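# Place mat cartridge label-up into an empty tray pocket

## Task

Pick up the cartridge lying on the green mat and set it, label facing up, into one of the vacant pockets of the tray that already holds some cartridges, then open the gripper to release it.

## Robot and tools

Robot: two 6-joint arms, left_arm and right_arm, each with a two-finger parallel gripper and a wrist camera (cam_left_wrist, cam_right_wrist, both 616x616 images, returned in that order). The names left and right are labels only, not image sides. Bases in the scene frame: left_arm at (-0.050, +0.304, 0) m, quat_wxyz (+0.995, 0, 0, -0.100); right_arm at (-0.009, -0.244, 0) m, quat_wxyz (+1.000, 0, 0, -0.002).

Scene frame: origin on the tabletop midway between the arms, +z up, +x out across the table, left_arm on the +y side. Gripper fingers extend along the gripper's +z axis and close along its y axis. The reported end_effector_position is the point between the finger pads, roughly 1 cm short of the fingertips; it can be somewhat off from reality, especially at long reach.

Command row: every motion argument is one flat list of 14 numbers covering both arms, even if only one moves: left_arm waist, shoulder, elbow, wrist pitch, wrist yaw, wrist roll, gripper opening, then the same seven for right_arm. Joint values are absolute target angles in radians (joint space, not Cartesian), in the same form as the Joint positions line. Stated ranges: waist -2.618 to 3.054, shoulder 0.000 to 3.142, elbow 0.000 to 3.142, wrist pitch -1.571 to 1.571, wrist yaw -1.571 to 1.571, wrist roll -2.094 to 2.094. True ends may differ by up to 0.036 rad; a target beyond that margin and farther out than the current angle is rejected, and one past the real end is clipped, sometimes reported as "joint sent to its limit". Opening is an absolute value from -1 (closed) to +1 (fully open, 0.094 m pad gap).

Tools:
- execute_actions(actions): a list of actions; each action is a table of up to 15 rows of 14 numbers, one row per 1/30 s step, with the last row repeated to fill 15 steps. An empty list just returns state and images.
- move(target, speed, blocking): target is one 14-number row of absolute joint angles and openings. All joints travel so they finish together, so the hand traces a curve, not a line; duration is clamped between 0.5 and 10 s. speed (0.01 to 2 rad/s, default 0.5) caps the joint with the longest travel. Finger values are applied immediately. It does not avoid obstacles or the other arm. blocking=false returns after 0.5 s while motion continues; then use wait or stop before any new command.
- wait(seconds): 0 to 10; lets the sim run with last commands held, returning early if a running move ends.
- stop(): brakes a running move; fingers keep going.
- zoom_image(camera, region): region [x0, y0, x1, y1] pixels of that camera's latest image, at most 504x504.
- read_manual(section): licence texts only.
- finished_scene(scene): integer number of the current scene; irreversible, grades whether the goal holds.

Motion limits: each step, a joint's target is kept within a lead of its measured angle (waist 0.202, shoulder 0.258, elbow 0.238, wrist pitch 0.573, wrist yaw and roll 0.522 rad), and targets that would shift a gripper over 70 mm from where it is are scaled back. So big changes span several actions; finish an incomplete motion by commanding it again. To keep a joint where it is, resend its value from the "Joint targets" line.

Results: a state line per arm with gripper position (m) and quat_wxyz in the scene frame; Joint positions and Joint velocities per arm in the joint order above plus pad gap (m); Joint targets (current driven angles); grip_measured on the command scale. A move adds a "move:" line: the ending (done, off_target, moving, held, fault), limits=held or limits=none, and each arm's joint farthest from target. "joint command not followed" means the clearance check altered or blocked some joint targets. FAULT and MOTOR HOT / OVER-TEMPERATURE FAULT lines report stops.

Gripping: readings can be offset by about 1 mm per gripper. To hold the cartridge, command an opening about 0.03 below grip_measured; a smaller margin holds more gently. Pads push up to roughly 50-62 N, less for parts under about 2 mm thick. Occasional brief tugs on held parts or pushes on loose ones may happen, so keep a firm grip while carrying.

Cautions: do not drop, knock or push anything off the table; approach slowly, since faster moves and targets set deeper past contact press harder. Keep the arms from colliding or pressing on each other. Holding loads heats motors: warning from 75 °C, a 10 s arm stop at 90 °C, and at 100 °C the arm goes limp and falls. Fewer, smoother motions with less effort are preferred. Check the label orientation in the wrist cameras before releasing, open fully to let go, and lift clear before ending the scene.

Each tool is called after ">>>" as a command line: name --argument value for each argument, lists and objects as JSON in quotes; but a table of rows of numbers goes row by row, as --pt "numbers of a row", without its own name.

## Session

>>> execute_actions --actions '[]'

Scene clock: 0.00 s.
left_arm: end_effector_position=(+0.5162, +0.1365, +0.3803) grip_measured=+1.000 end_effector_quat_wxyz=(+0.666, +0.138, +0.727, -0.097) | right_arm: end_effector_position=(+0.3140, +0.0660, +0.1981) grip_measured=+1.000 end_effector_quat_wxyz=(-0.328, +0.552, -0.504, +0.578)
Joint names: [waist, shoulder, elbow, wrist pitch, wrist yaw, wrist roll]
Joint positions: left_arm=[-0.069  1.849  1.733  0.021  0.062  0.049  0.094] | right_arm=[ 1.164  1.862  1.151  0.144  1.351 -1.33   0.094]
Joint velocities: left_arm=[ 0.002  0.017  0.002 -0.051 -0.007  0.051  0.   ] | right_arm=[ 0.022  0.007  0.012 -0.022 -0.022 -0.022  0.   ]
Joint targets: left_arm=[-0.069 1.827 1.751 0.040 0.063 0.046] | right_arm=[1.164 1.856 1.157 0.139 1.358 -1.326]

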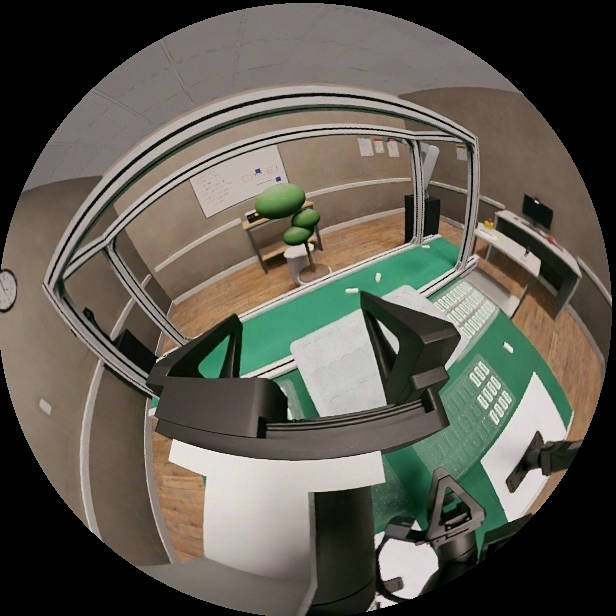

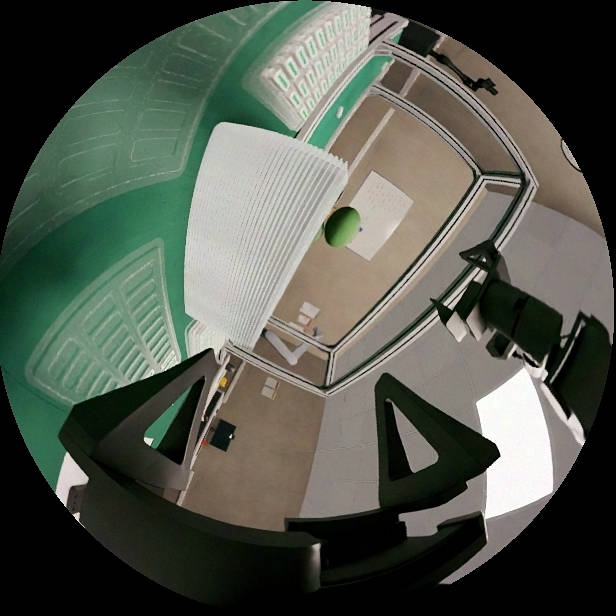

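>>> zoom_image --camera "cam_left_wrist" --region '[400,270,600,500]'

Region (400, 270, 600, 500) of cam_left_wrist's 616x616 image, scaled by 2.191, with more detail than that image has; it fills the left 438 columns of this view, and the rest is white.

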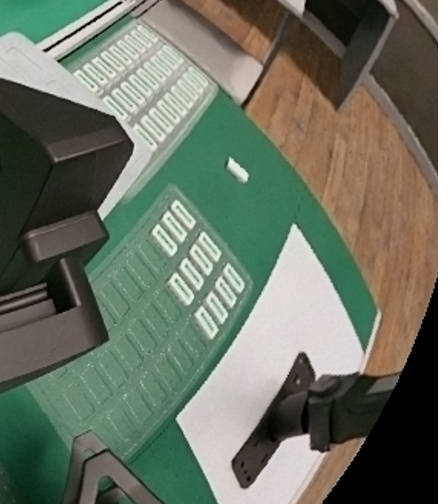

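>>> move --target '[-0.069,1.827,1.751,0.04,0.063,0.046,1,0.5,1.6,1.32,-1.27,0,-1.5,1]' --speed 1.2

>>> move --target '[-0.069,1.827,1.751,0.04,0.063,0.046,1,-0.49,2.04,1.79,-1.31,0,-1.9,1]' --speed 1.0

Scene clock: 15.13 s.
left_arm: end_effector_position=(+0.5160, +0.1365, +0.3786) grip_measured=+1.000 end_effector_quat_wxyz=(+0.663, +0.138, +0.729, -0.097) | right_arm: end_effector_position=(+0.2406, -0.1090, +0.1126) grip_measured=+1.000 end_effector_quat_wxyz=(+0.006, +0.839, -0.543, +0.006)
Joint names: [waist, shoulder, elbow, wrist pitch, wrist yaw, wrist roll]
Joint positions: left_arm=[-0.069  1.849  1.733  0.014  0.062  0.049  0.094] | right_arm=[ 0.505  1.623  1.298 -1.251  0.016 -1.491  0.094]
Joint velocities: left_arm=[-0.007 -0.037  0.007 -0.007 -0.007 -0.022  0.   ] | right_arm=[-0.022  0.002  0.007 -0.007 -0.066 -0.11   0.   ]
Joint targets: left_arm=[-0.069 1.827 1.751 0.040 0.063 0.046] | right_arm=[0.500 1.600 1.320 -1.270 0.000 -1.500]
move: off_target (left_arm, right_arm); limits=none; left_arm: farthest joint: the wrist pitch, 0.026 radians from its target (0.019 radians at the start); right_arm: farthest joint: the shoulder, 0.023 radians from its target (0.262 radians at the start)

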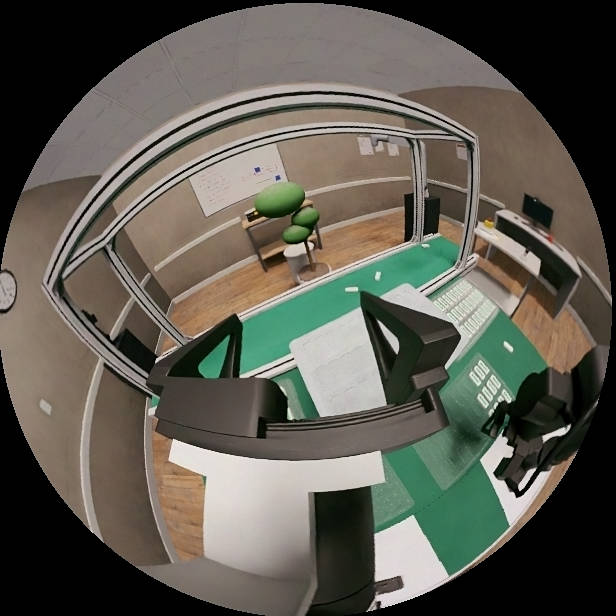

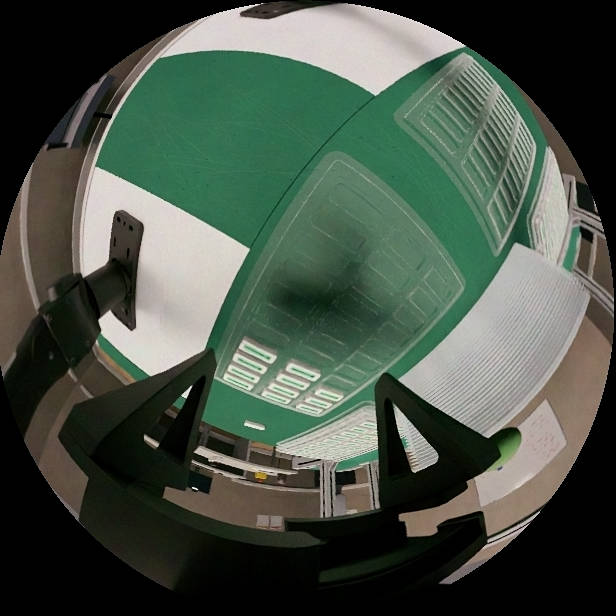

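Scene clock: 16.93 s.
left_arm: end_effector_position=(+0.5160, +0.1365, +0.3779) grip_measured=+1.000 end_effector_quat_wxyz=(+0.662, +0.139, +0.730, -0.097) | right_arm: end_effector_position=(+0.3361, -0.4328, +0.1014) grip_measured=+1.000 end_effector_quat_wxyz=(-0.001, -0.641, +0.767, -0.011)
Joint names: [waist, shoulder, elbow, wrist pitch, wrist yaw, wrist roll]
Joint positions: left_arm=[-0.069  1.849  1.733  0.011  0.062  0.049  0.094] | right_arm=[-0.496  2.03   1.768 -1.29   0.01  -1.891  0.094]
Joint velocities: left_arm=[-0.042 -0.027 -0.012  0.037 -0.037 -0.007  0.   ] | right_arm=[-0.002 -0.012  0.012 -0.007 -0.081  0.037  0.   ]
Joint targets: left_arm=[-0.069 1.827 1.751 0.040 0.063 0.046] | right_arm=[-0.490 2.040 1.790 -1.310 -0.000 -1.900]
move: off_target (left_arm, right_arm); limits=none; left_arm: farthest joint: the wrist pitch, 0.029 radians from its target (0.026 radians at the start); right_arm: farthest joint: the elbow, 0.022 radians from its target (0.492 radians at the start)

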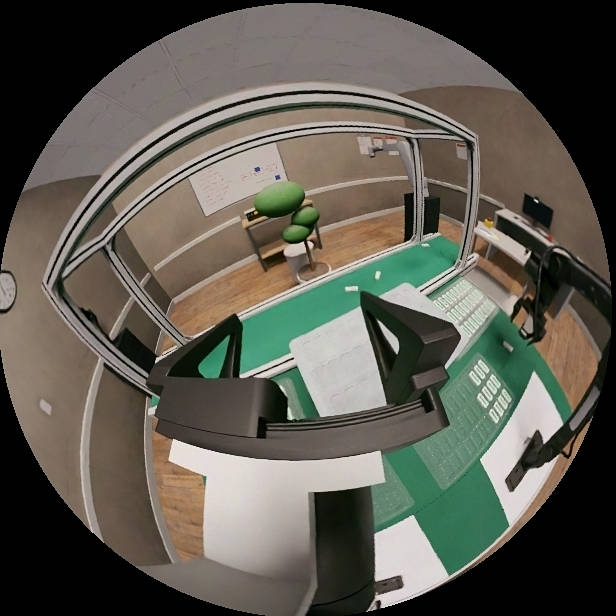

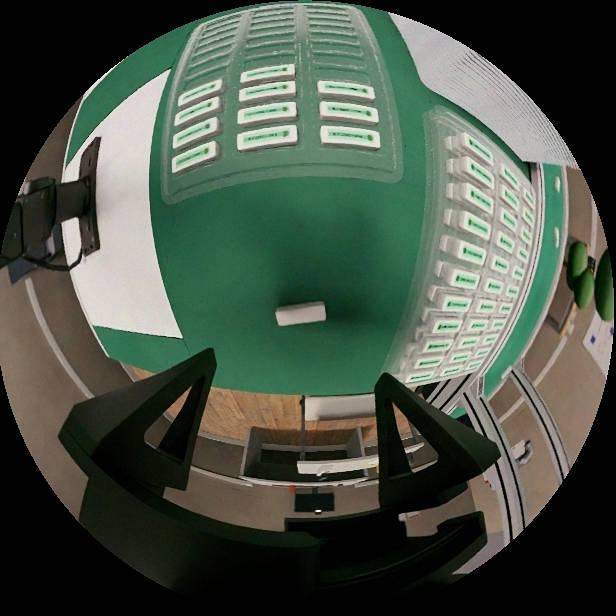

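>>> move --target '[0.12,1.605,0.905,0.75,1.49,-1.575,-0.2,-0.527,2.115,1.59,-1.052,-0.008,0.89,0.6]' --speed 1.6

>>> zoom_image --camera "cam_right_wrist" --region '[180,280,420,460]'

Scene clock: 31.73 s.
left_arm: end_effector_position=(+0.2811, +0.0971, +0.2627) grip_measured=-0.197 end_effector_quat_wxyz=(-0.005, -0.006, +0.707, -0.707) | right_arm: end_effector_position=(+0.3366, -0.4416, +0.0322) grip_measured=+0.602 end_effector_quat_wxyz=(+0.002, +0.646, +0.764, +0.000)
Joint names: [waist, shoulder, elbow, wrist pitch, wrist yaw, wrist roll]
Joint positions: left_arm=[ 0.113  1.641  0.912  0.721  1.48  -1.578  0.038] | right_arm=[-0.519  2.102  1.599 -1.063  0.     0.881  0.075]
Joint velocities: left_arm=[-0.002 -0.017  0.017 -0.007  0.037 -0.007 -0.   ] | right_arm=[ 0.007 -0.017  0.002 -0.007 -0.022  0.051  0.   ]
Joint targets: left_arm=[0.120 1.605 0.905 0.750 1.490 -1.575] | right_arm=[-0.527 2.115 1.590 -1.052 -0.008 0.890]
move: off_target (left_arm); limits=none; left_arm: farthest joint: the shoulder, 0.036 radians from its target (0.244 radians at the start); right_arm: farthest joint: the shoulder, 0.013 radians from its target (0.085 radians at the start)

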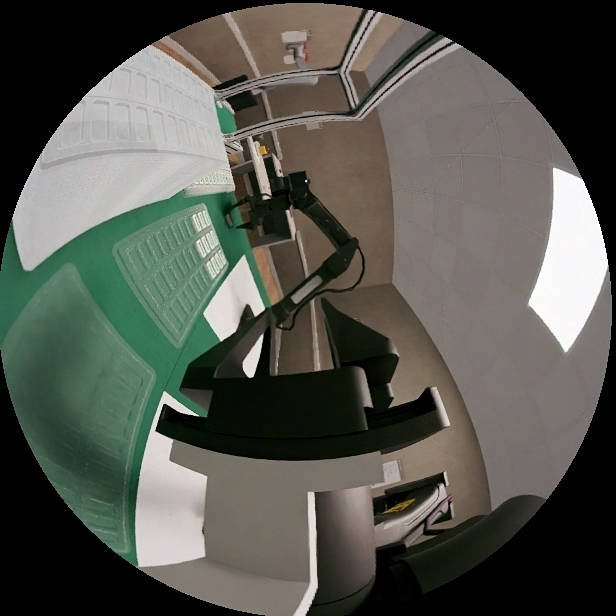

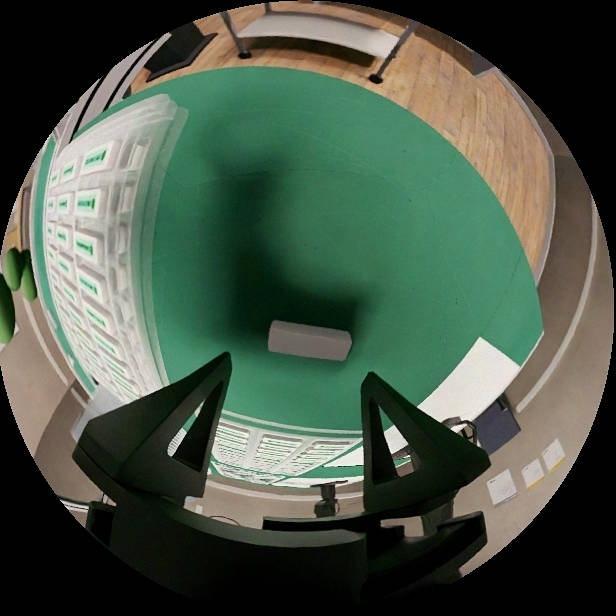

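Region (180, 280, 420, 460) of cam_right_wrist's 616x616 image, scaled by 2.100, with more detail than that image has; it fills the top 378 rows of this view, and the rest is white.

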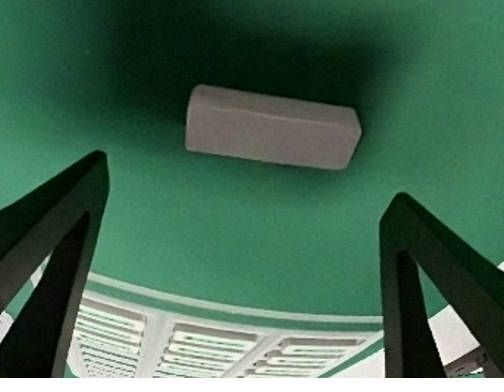

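>>> move --target '[0.12,1.605,0.905,0.75,1.49,-1.575,-0.2,-0.551,2.146,1.57,-1.002,-0.008,0.848,0.5]' --speed 0.1

>>> zoom_image --camera "cam_right_wrist" --region '[180,280,420,460]'

Scene clock: 37.67 s.
left_arm: end_effector_position=(+0.2810, +0.0971, +0.2627) grip_measured=-0.197 end_effector_quat_wxyz=(-0.006, -0.007, +0.707, -0.707) | right_arm: end_effector_position=(+0.3332, -0.4514, +0.0139) grip_measured=+0.502 end_effector_quat_wxyz=(-0.001, +0.646, +0.763, -0.000)
Joint names: [waist, shoulder, elbow, wrist pitch, wrist yaw, wrist roll]
Joint positions: left_arm=[ 0.113  1.641  0.912  0.721  1.48  -1.58   0.038] | right_arm=[-0.545  2.137  1.578 -1.014  0.     0.857  0.071]
Joint velocities: left_arm=[-0.017 -0.002 -0.002 -0.007 -0.066  0.007 -0.   ] | right_arm=[-0.012  0.017 -0.012 -0.051 -0.037  0.051 -0.001]
Joint targets: left_arm=[0.120 1.605 0.905 0.750 1.490 -1.575] | right_arm=[-0.551 2.146 1.570 -1.002 -0.008 0.848]
move: off_target (left_arm); limits=none; left_arm: farthest joint: the shoulder, 0.036 radians from its target (0.036 radians at the start); right_arm: farthest joint: the wrist pitch, 0.012 radians from its target (0.061 radians at the start)

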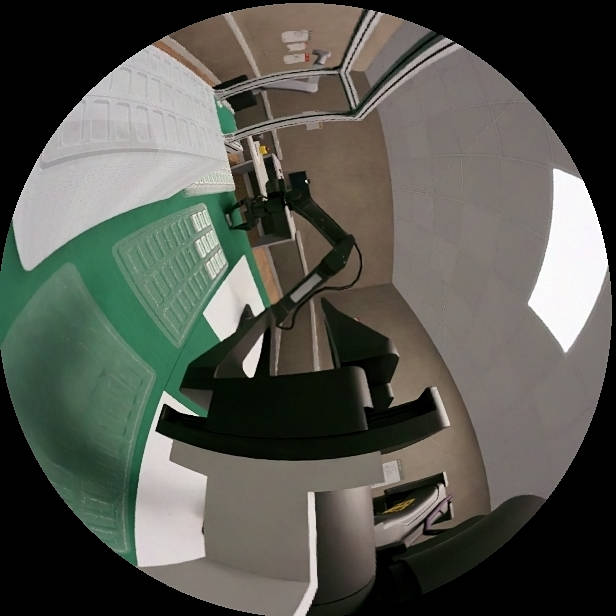

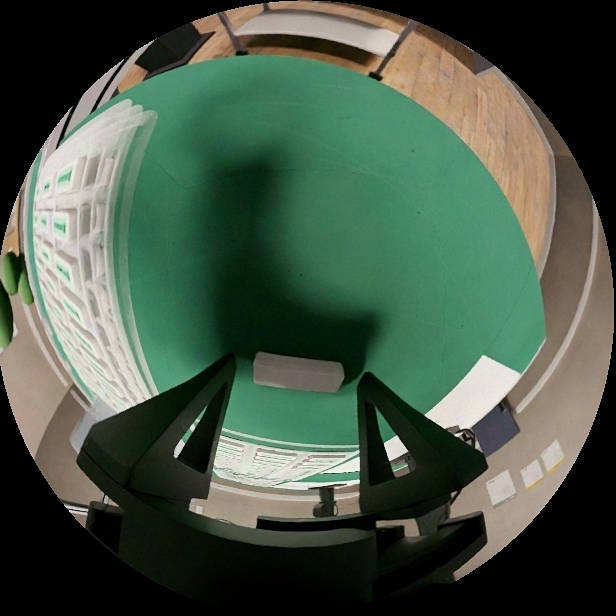

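Region (180, 280, 420, 460) of cam_right_wrist's 616x616 image, scaled by 2.100, with more detail than that image has; it fills the top 378 rows of this view, and the rest is white.

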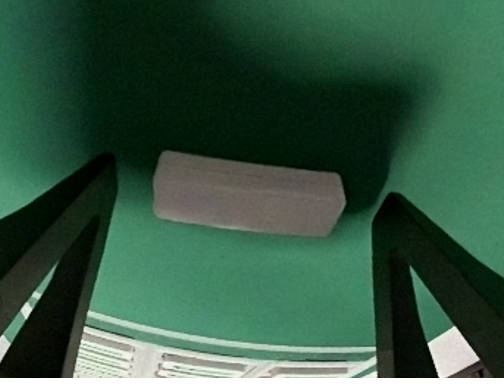

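>>> execute_actions --actions '[[[0.12,1.605,0.905,0.75,1.49,-1.575,-0.2,-0.551,2.14,1.575,-1.002,-0.008,0.848,0.3],[0.12,1.605,0.905,0.75,1.49,-1.575,-0.2,-0.551,2.14,1.575,-1.002,-0.008,0.848,0.2],[0.12,1.605,0.905,0.75,1.49,-1.575,-0.2,-0.551,2.14,1.575,-1.002,-0.008,0.848,0.12],[0.12,1.605,0.905,0.75,1.49,-1.575,-0.2,-0.551,2.14,1.575,-1.002,-0.008,0.848,0.08],[0.12,1.605,0.905,0.75,1.49,-1.575,-0.2,-0.551,2.14,1.575,-1.002,-0.008,0.848,0.05],[0.12,1.605,0.905,0.75,1.49,-1.575,-0.2,-0.551,2.14,1.575,-1.002,-0.008,0.848,0.02],[0.12,1.605,0.905,0.75,1.49,-1.575,-0.2,-0.551,2.14,1.575,-1.002,-0.008,0.848,0.0],[0.12,1.605,0.905,0.75,1.49,-1.575,-0.2,-0.551,2.14,1.575,-1.002,-0.008,0.848,-0.02],[0.12,1.605,0.905,0.75,1.49,-1.575,-0.2,-0.551,2.14,1.575,-1.002,-0.008,0.848,-0.04],[0.12,1.605,0.905,0.75,1.49,-1.575,-0.2,-0.551,2.14,1.575,-1.002,-0.008,0.848,-0.06],[0.12,1.605,0.905,0.75,1.49,-1.575,-0.2,-0.551,2.14,1.575,-1.002,-0.008,0.848,-0.08],[0.12,1.605,0.905,0.75,1.49,-1.575,-0.2,-0.551,2.14,1.575,-1.002,-0.008,0.848,-0.08],[0.12,1.605,0.905,0.75,1.49,-1.575,-0.2,-0.551,2.13,1.575,-1.002,-0.008,0.848,-0.08],[0.12,1.605,0.905,0.75,1.49,-1.575,-0.2,-0.551,2.11,1.575,-1.002,-0.008,0.848,-0.08],[0.12,1.605,0.905,0.75,1.49,-1.575,-0.2,-0.551,2.08,1.575,-1.002,-0.008,0.848,-0.08]]]'

Scene clock: 45.53 s.
left_arm: end_effector_position=(+0.2810, +0.0971, +0.2627) grip_measured=-0.197 end_effector_quat_wxyz=(-0.006, -0.007, +0.707, -0.707) | right_arm: end_effector_position=(+0.3337, -0.4516, +0.0149) grip_measured=-0.034 end_effector_quat_wxyz=(+0.001, +0.646, +0.764, +0.000)
Joint names: [waist, shoulder, elbow, wrist pitch, wrist yaw, wrist roll]
Joint positions: left_arm=[ 0.113  1.641  0.912  0.721  1.48  -1.58   0.038] | right_arm=[-0.545  2.134  1.578 -1.012 -0.     0.856  0.045]
Joint velocities: left_arm=[ 0.012 -0.007 -0.007  0.007 -0.066 -0.007 -0.001] | right_arm=[-0.012 -0.081  0.012 -0.022 -0.125 -0.007 -0.001]
Joint targets: left_arm=[0.120 1.605 0.905 0.750 1.490 -1.575] | right_arm=[-0.551 2.080 1.575 -1.002 -0.008 0.848]

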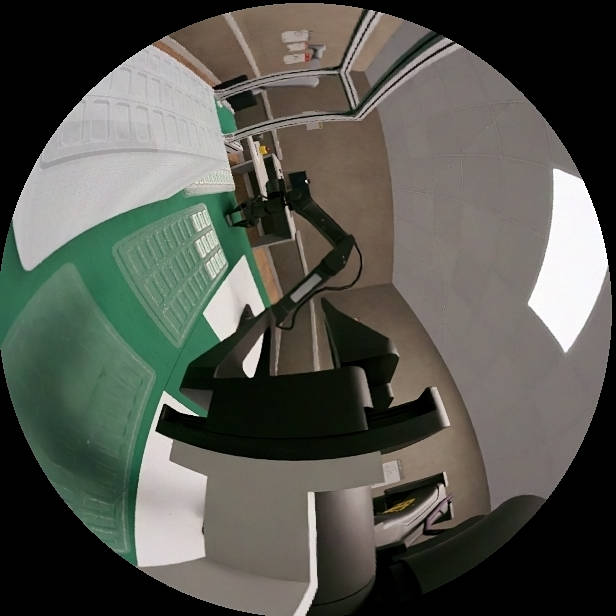

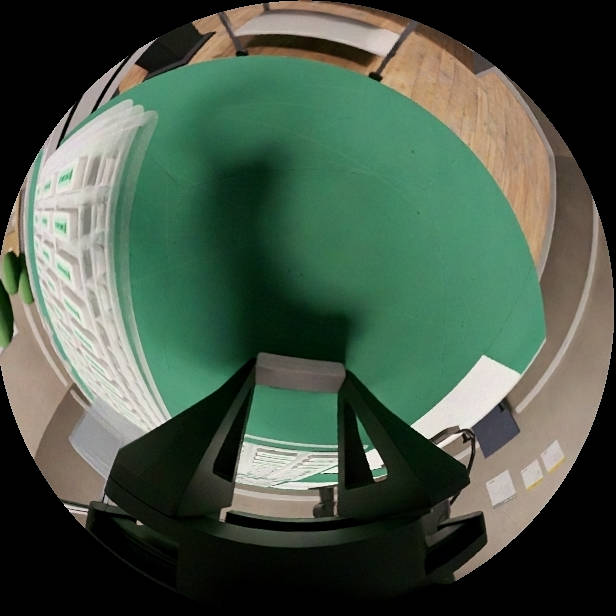

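>>> move --target '[0.12,1.605,0.905,0.75,1.49,-1.575,-0.2,-0.25,1.487,1.15,-1.0,-0.9,0.2,-0.08]' --speed 1.0

>>> move --target '[0.03,1.605,0.905,0.75,1.397,-1.575,-0.2,0.335,1.487,0.793,0.72,-1.254,-0.008,-0.08]' --speed 1.2

>>> zoom_image --camera "cam_left_wrist" --region '[230,200,390,360]'

>>> zoom_image --camera "cam_right_wrist" --region '[210,240,410,440]'

Scene clock: 50.37 s.
left_arm: end_effector_position=(+0.2810, +0.0971, +0.2627) grip_measured=-0.197 end_effector_quat_wxyz=(-0.006, -0.008, +0.707, -0.707) | right_arm: end_effector_position=(+0.3105, -0.1852, +0.1747) grip_measured=-0.034 end_effector_quat_wxyz=(+0.109, +0.164, +0.886, +0.419)
Joint names: [waist, shoulder, elbow, wrist pitch, wrist yaw, wrist roll]
Joint positions: left_arm=[ 0.113  1.641  0.912  0.721  1.48  -1.582  0.038] | right_arm=[-0.254  1.508  1.159 -1.003 -0.875  0.212  0.045]
Joint velocities: left_arm=[-0.017  0.012 -0.002 -0.037  0.022  0.037 -0.   ] | right_arm=[ 0.012 -0.007 -0.007  0.007 -0.022 -0.037 -0.   ]
Joint targets: left_arm=[0.120 1.605 0.905 0.750 1.490 -1.575] | right_arm=[-0.250 1.487 1.150 -1.000 -0.900 0.200]
move: off_target (left_arm, right_arm); limits=none; left_arm: farthest joint: the shoulder, 0.036 radians from its target (0.036 radians at the start); right_arm: farthest joint: the wrist yaw, 0.025 radians from its target (0.900 radians at the start)

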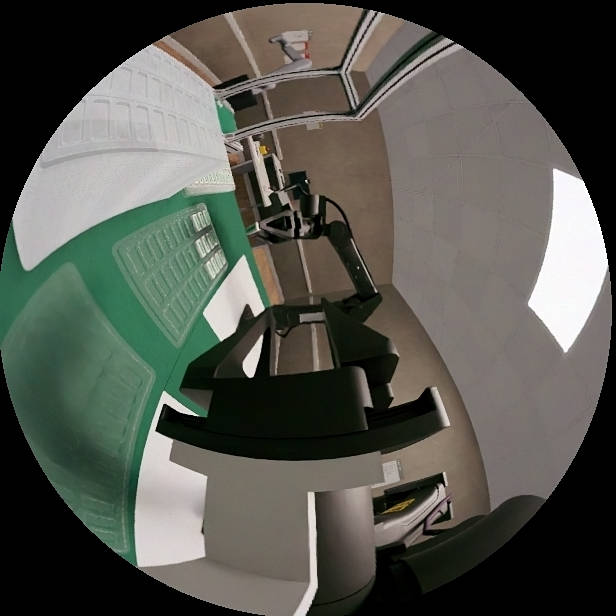

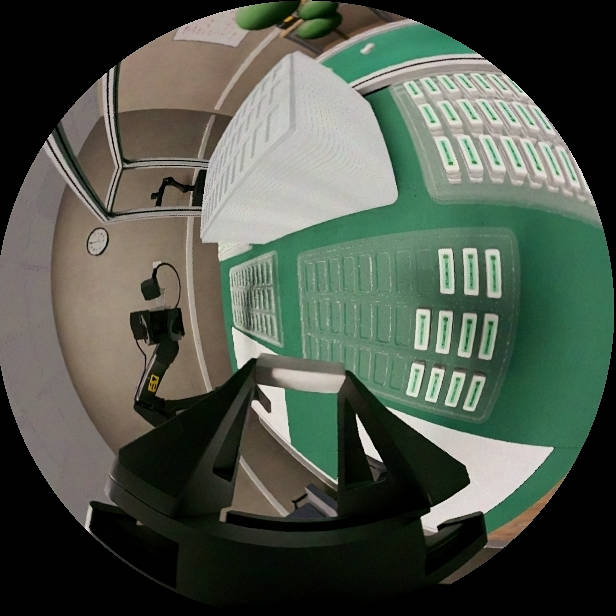

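Scene clock: 52.77 s.
left_arm: end_effector_position=(+0.2776, +0.0722, +0.2626) grip_measured=-0.197 end_effector_quat_wxyz=(-0.008, -0.008, +0.708, -0.707) | right_arm: end_effector_position=(+0.2742, +0.0316, +0.2699) grip_measured=-0.034 end_effector_quat_wxyz=(+0.503, -0.501, +0.498, +0.499)
Joint names: [waist, shoulder, elbow, wrist pitch, wrist yaw, wrist roll]
Joint positions: left_arm=[ 0.037  1.641  0.912  0.72   1.406 -1.584  0.038] | right_arm=[ 0.33   1.508  0.803  0.712 -1.243 -0.     0.045]
Joint velocities: left_arm=[-0.012  0.007  0.002 -0.022  0.037  0.022 -0.   ] | right_arm=[-0.007  0.012  0.007 -0.11  -0.007  0.007 -0.001]
Joint targets: left_arm=[0.030 1.605 0.905 0.750 1.397 -1.575] | right_arm=[0.335 1.487 0.793 0.720 -1.254 -0.008]
move: off_target (left_arm, right_arm); limits=none; left_arm: farthest joint: the shoulder, 0.036 radians from its target (0.036 radians at the start); right_arm: farthest joint: the shoulder, 0.021 radians from its target (0.021 radians at the start)

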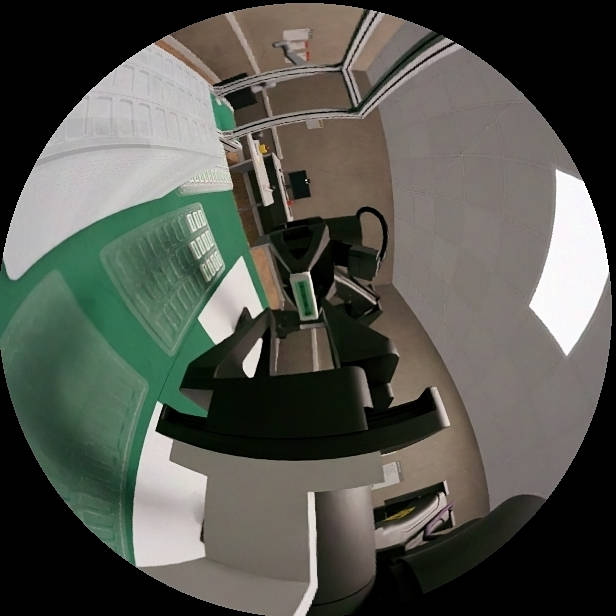

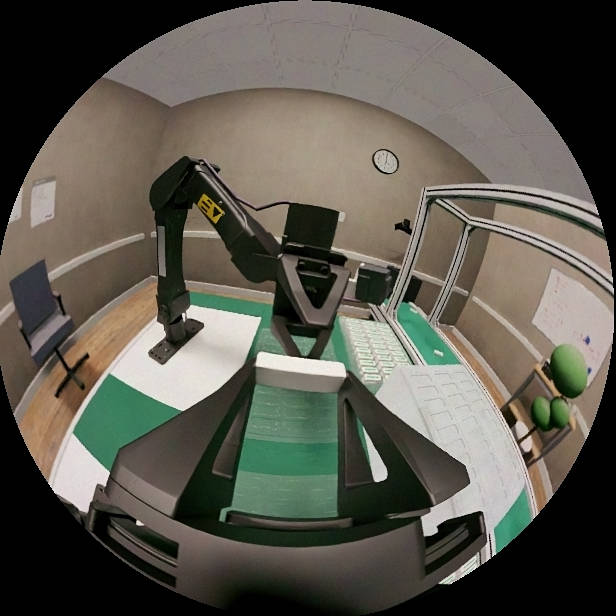

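Region (230, 200, 390, 360) of cam_left_wrist's 616x616 image, scaled by 3.150, with more detail than that image has.

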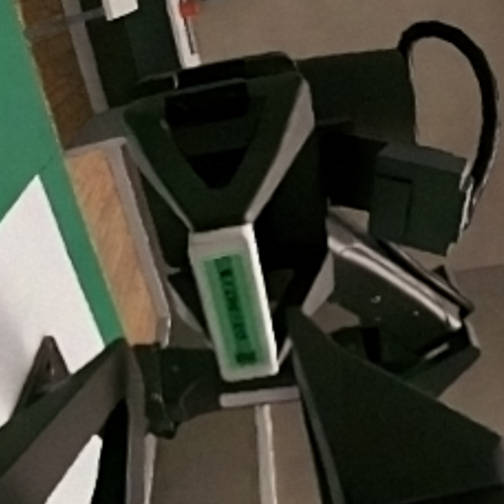

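Region (210, 240, 410, 440) of cam_right_wrist's 616x616 image, scaled by 2.520, with more detail than that image has.

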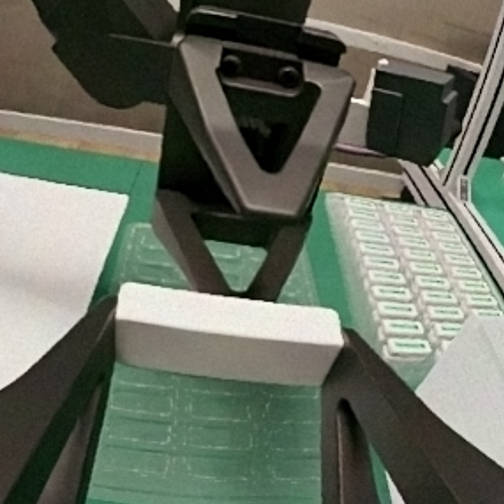

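>>> move --target '[-0.051,1.605,0.905,0.772,1.323,-1.575,-0.3,0.335,1.487,0.793,0.69,-1.254,-0.008,-0.08]' --speed 0.15

>>> zoom_image --camera "cam_left_wrist" --region '[230,230,370,370]'

>>> zoom_image --camera "cam_right_wrist" --region '[240,310,360,430]'

Scene clock: 56.73 s.
left_arm: end_effector_position=(+0.2703, +0.0453, +0.2648) grip_measured=-0.297 end_effector_quat_wxyz=(-0.005, +0.002, +0.706, -0.708) | right_arm: end_effector_position=(+0.2742, +0.0316, +0.2695) grip_measured=-0.034 end_effector_quat_wxyz=(+0.502, -0.500, +0.499, +0.499)
Joint names: [waist, shoulder, elbow, wrist pitch, wrist yaw, wrist roll]
Joint positions: left_arm=[-0.046  1.641  0.912  0.741  1.333 -1.585  0.033] | right_arm=[ 0.33   1.508  0.803  0.708 -1.243 -0.     0.045]
Joint velocities: left_arm=[ 0.002 -0.012 -0.007 -0.037 -0.007 -0.037  0.   ] | right_arm=[ 0.007 -0.022 -0.012  0.051  0.007 -0.007  0.   ]
Joint targets: left_arm=[-0.051 1.605 0.905 0.772 1.323 -1.575] | right_arm=[0.335 1.487 0.793 0.690 -1.254 -0.008]
move: off_target (left_arm, right_arm); limits=none; left_arm: farthest joint: the shoulder, 0.036 radians from its target (0.036 radians at the start); right_arm: farthest joint: the shoulder, 0.021 radians from its target (0.021 radians at the start)

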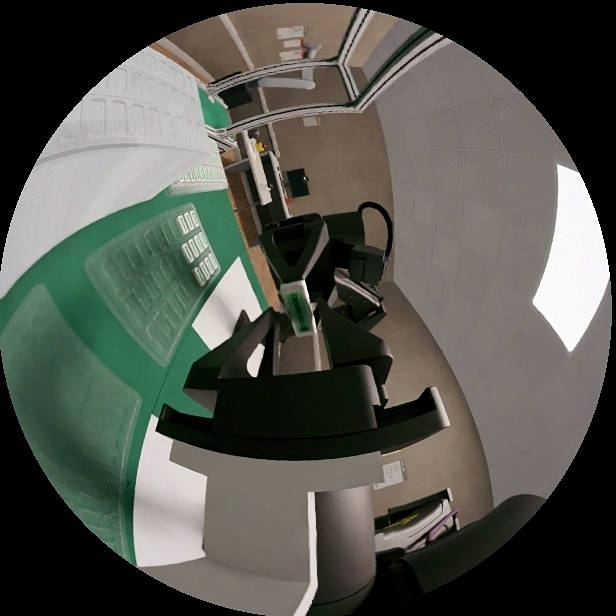

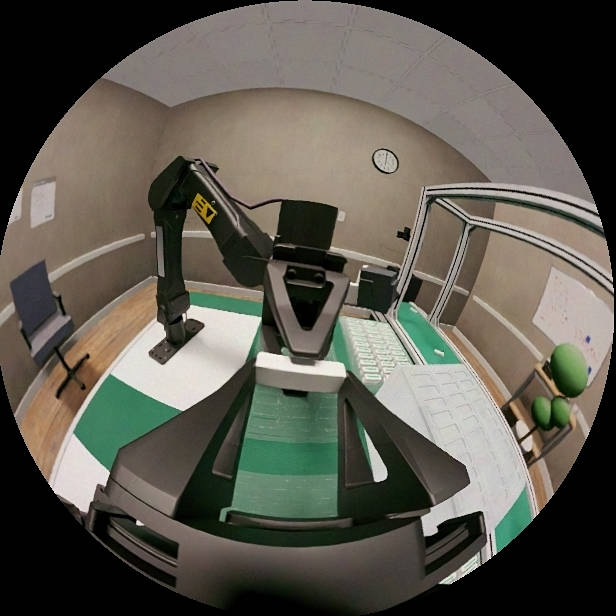

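Region (230, 230, 370, 370) of cam_left_wrist's 616x616 image, scaled by 3.600, with more detail than that image has.

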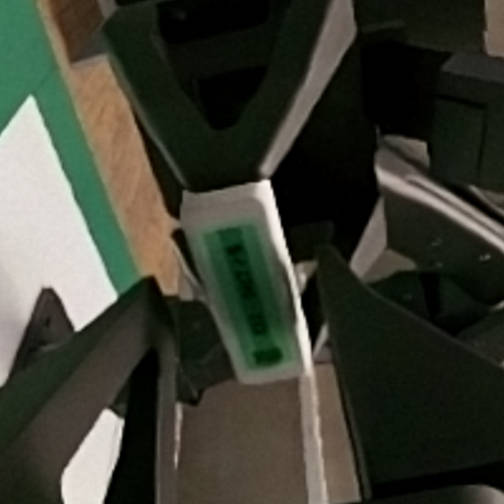

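Region (240, 310, 360, 430) of cam_right_wrist's 616x616 image, scaled by 4.200, with more detail than that image has.

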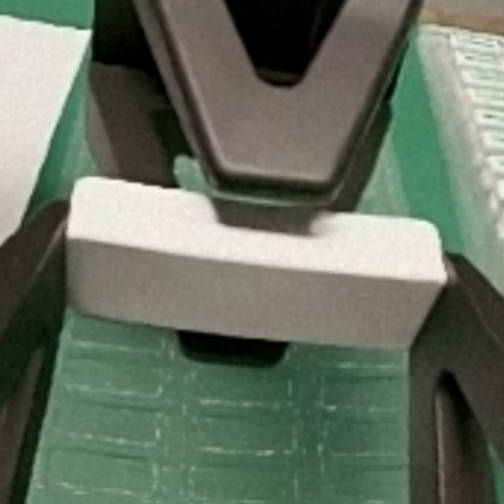

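>>> execute_actions --actions '[[[-0.051,1.605,0.905,0.772,1.323,-1.575,-0.4,0.335,1.487,0.793,0.672,-1.254,-0.008,-0.08],[-0.051,1.605,0.905,0.772,1.323,-1.575,-0.4,0.335,1.487,0.793,0.672,-1.254,-0.008,-0.08],[-0.051,1.605,0.905,0.772,1.323,-1.575,-0.45,0.335,1.487,0.793,0.672,-1.254,-0.008,-0.08],[-0.051,1.605,0.905,0.772,1.323,-1.575,-0.5,0.335,1.487,0.793,0.672,-1.254,-0.008,-0.08],[-0.051,1.605,0.905,0.772,1.323,-1.575,-0.53,0.335,1.487,0.793,0.672,-1.254,-0.008,-0.08],[-0.051,1.605,0.905,0.772,1.323,-1.575,-0.56,0.335,1.487,0.793,0.672,-1.254,-0.008,-0.08],[-0.051,1.605,0.905,0.772,1.323,-1.575,-0.59,0.335,1.487,0.793,0.672,-1.254,-0.008,-0.08]]]'

>>> zoom_image --camera "cam_left_wrist" --region '[230,230,370,370]'

>>> zoom_image --camera "cam_right_wrist" --region '[240,310,360,430]'

Scene clock: 60.63 s.
left_arm: end_effector_position=(+0.2704, +0.0452, +0.2648) grip_measured=-0.587 end_effector_quat_wxyz=(-0.004, +0.002, +0.706, -0.708) | right_arm: end_effector_position=(+0.2742, +0.0316, +0.2672) grip_measured=-0.034 end_effector_quat_wxyz=(+0.496, -0.498, +0.505, +0.502)
Joint names: [waist, shoulder, elbow, wrist pitch, wrist yaw, wrist roll]
Joint positions: left_arm=[-0.046  1.641  0.912  0.741  1.333 -1.585  0.019] | right_arm=[ 0.33   1.508  0.803  0.691 -1.243 -0.     0.045]
Joint velocities: left_arm=[ 0.002 -0.017 -0.007 -0.051 -0.037  0.007  0.   ] | right_arm=[-0.002  0.012  0.012  0.051 -0.037 -0.022  0.   ]
Joint targets: left_arm=[-0.051 1.605 0.905 0.772 1.323 -1.575] | right_arm=[0.335 1.487 0.793 0.672 -1.254 -0.008]

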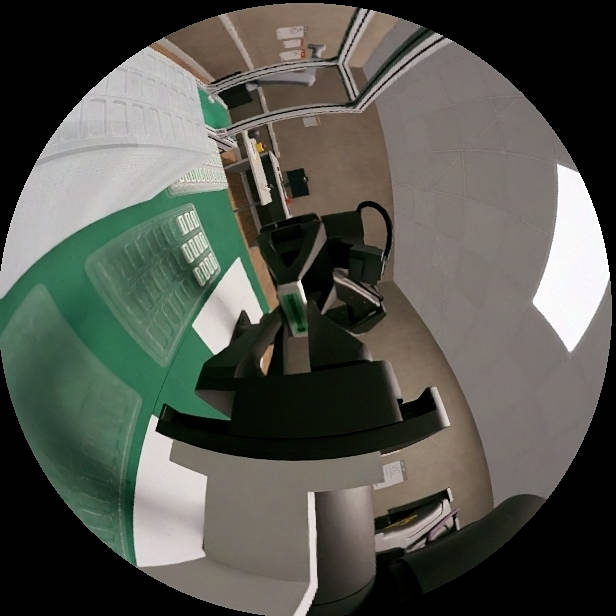

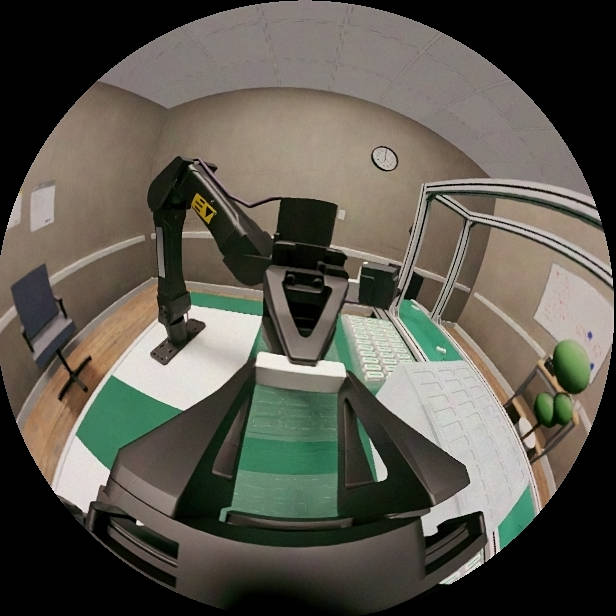

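Region (230, 230, 370, 370) of cam_left_wrist's 616x616 image, scaled by 3.600, with more detail than that image has.

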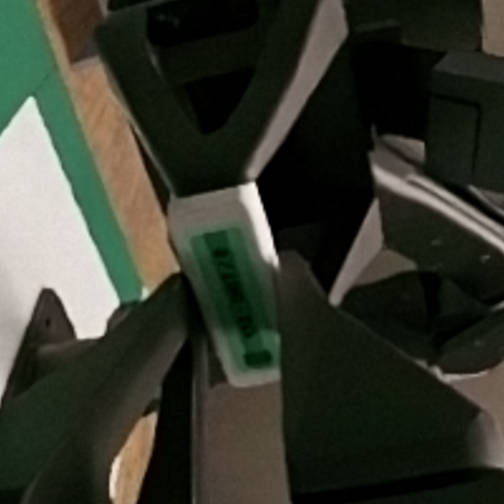

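Region (240, 310, 360, 430) of cam_right_wrist's 616x616 image, scaled by 4.200, with more detail than that image has.

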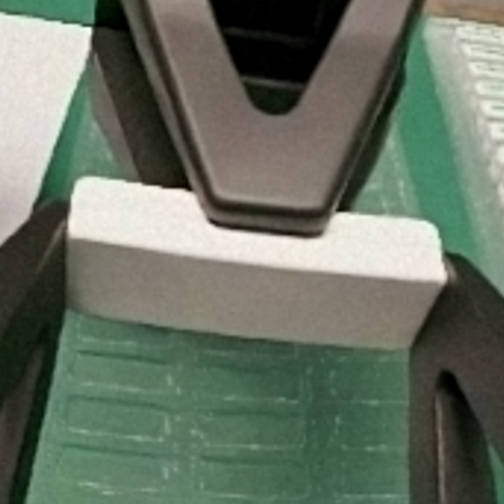

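Good. Close.

>>> execute_actions --actions '[[[-0.051,1.605,0.905,0.772,1.323,-1.58,-0.61,0.335,1.487,0.793,0.68,-1.254,-0.008,-0.08],[-0.051,1.605,0.905,0.772,1.323,-1.58,-0.63,0.335,1.487,0.793,0.68,-1.254,-0.008,-0.08],[-0.051,1.605,0.905,0.772,1.323,-1.58,-0.65,0.335,1.487,0.793,0.68,-1.254,-0.008,-0.08],[-0.051,1.605,0.905,0.772,1.323,-1.58,-0.67,0.335,1.487,0.793,0.68,-1.254,-0.008,-0.08],[-0.051,1.605,0.905,0.772,1.323,-1.58,-0.70,0.335,1.487,0.793,0.68,-1.254,-0.008,-0.08]]]'

>>> zoom_image --camera "cam_right_wrist" --region '[240,310,360,430]'

>>> zoom_image --camera "cam_left_wrist" --region '[70,190,250,380]'

Scene clock: 65.83 s.
left_arm: end_effector_position=(+0.2704, +0.0452, +0.2648) grip_measured=-0.671 end_effector_quat_wxyz=(-0.005, +0.002, +0.706, -0.708) | right_arm: end_effector_position=(+0.2742, +0.0316, +0.2672) grip_measured=-0.034 end_effector_quat_wxyz=(+0.497, -0.498, +0.504, +0.501)
Joint names: [waist, shoulder, elbow, wrist pitch, wrist yaw, wrist roll]
Joint positions: left_arm=[-0.046  1.641  0.912  0.741  1.333 -1.587  0.015] | right_arm=[ 0.33   1.508  0.803  0.69  -1.243 -0.004  0.045]
Joint velocities: left_arm=[-0.007 -0.007  0.007  0.037 -0.022 -0.007  0.001] | right_arm=[ 0.027  0.007 -0.012  0.022  0.022 -0.022 -0.001]
Joint targets: left_arm=[-0.051 1.605 0.905 0.772 1.323 -1.580] | right_arm=[0.335 1.487 0.793 0.680 -1.254 -0.008]

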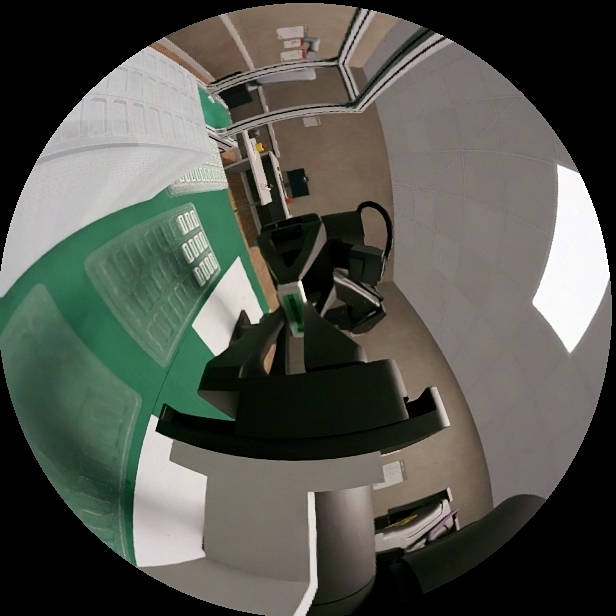

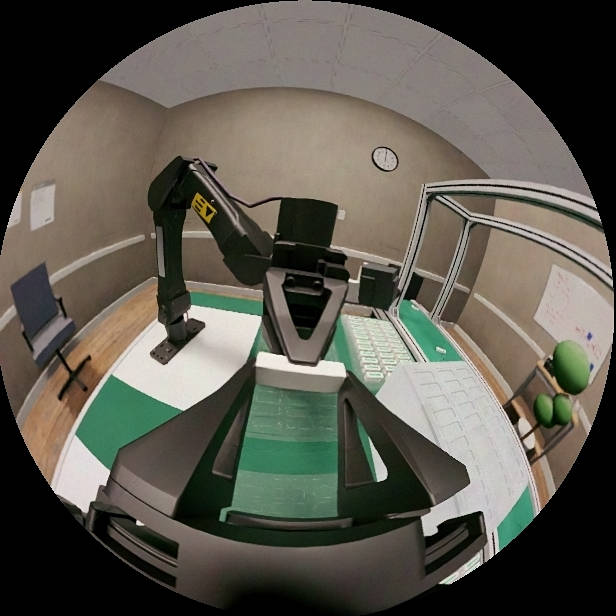

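Region (240, 310, 360, 430) of cam_right_wrist's 616x616 image, scaled by 4.200, with more detail than that image has.

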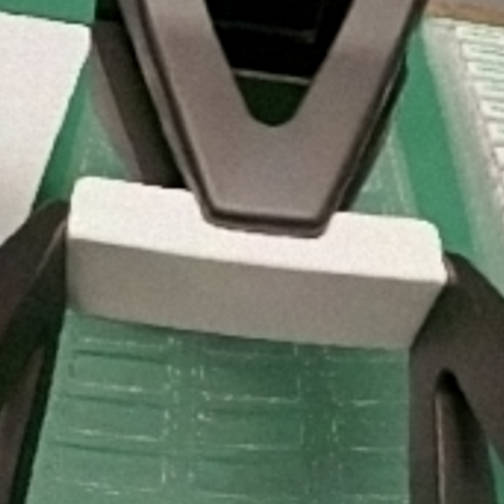

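Region (70, 190, 250, 380) of cam_left_wrist's 616x616 image, scaled by 2.653, with more detail than that image has; it fills the left 477 columns of this view, and the rest is white.

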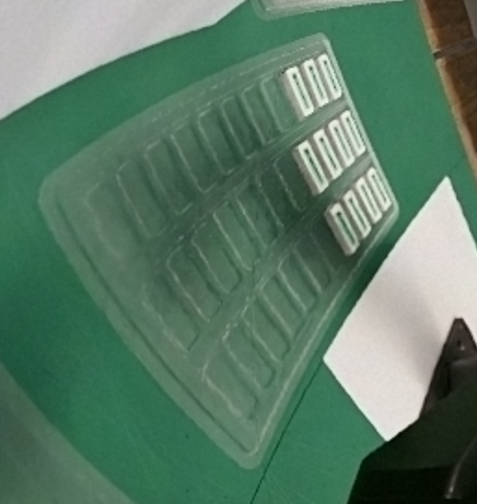

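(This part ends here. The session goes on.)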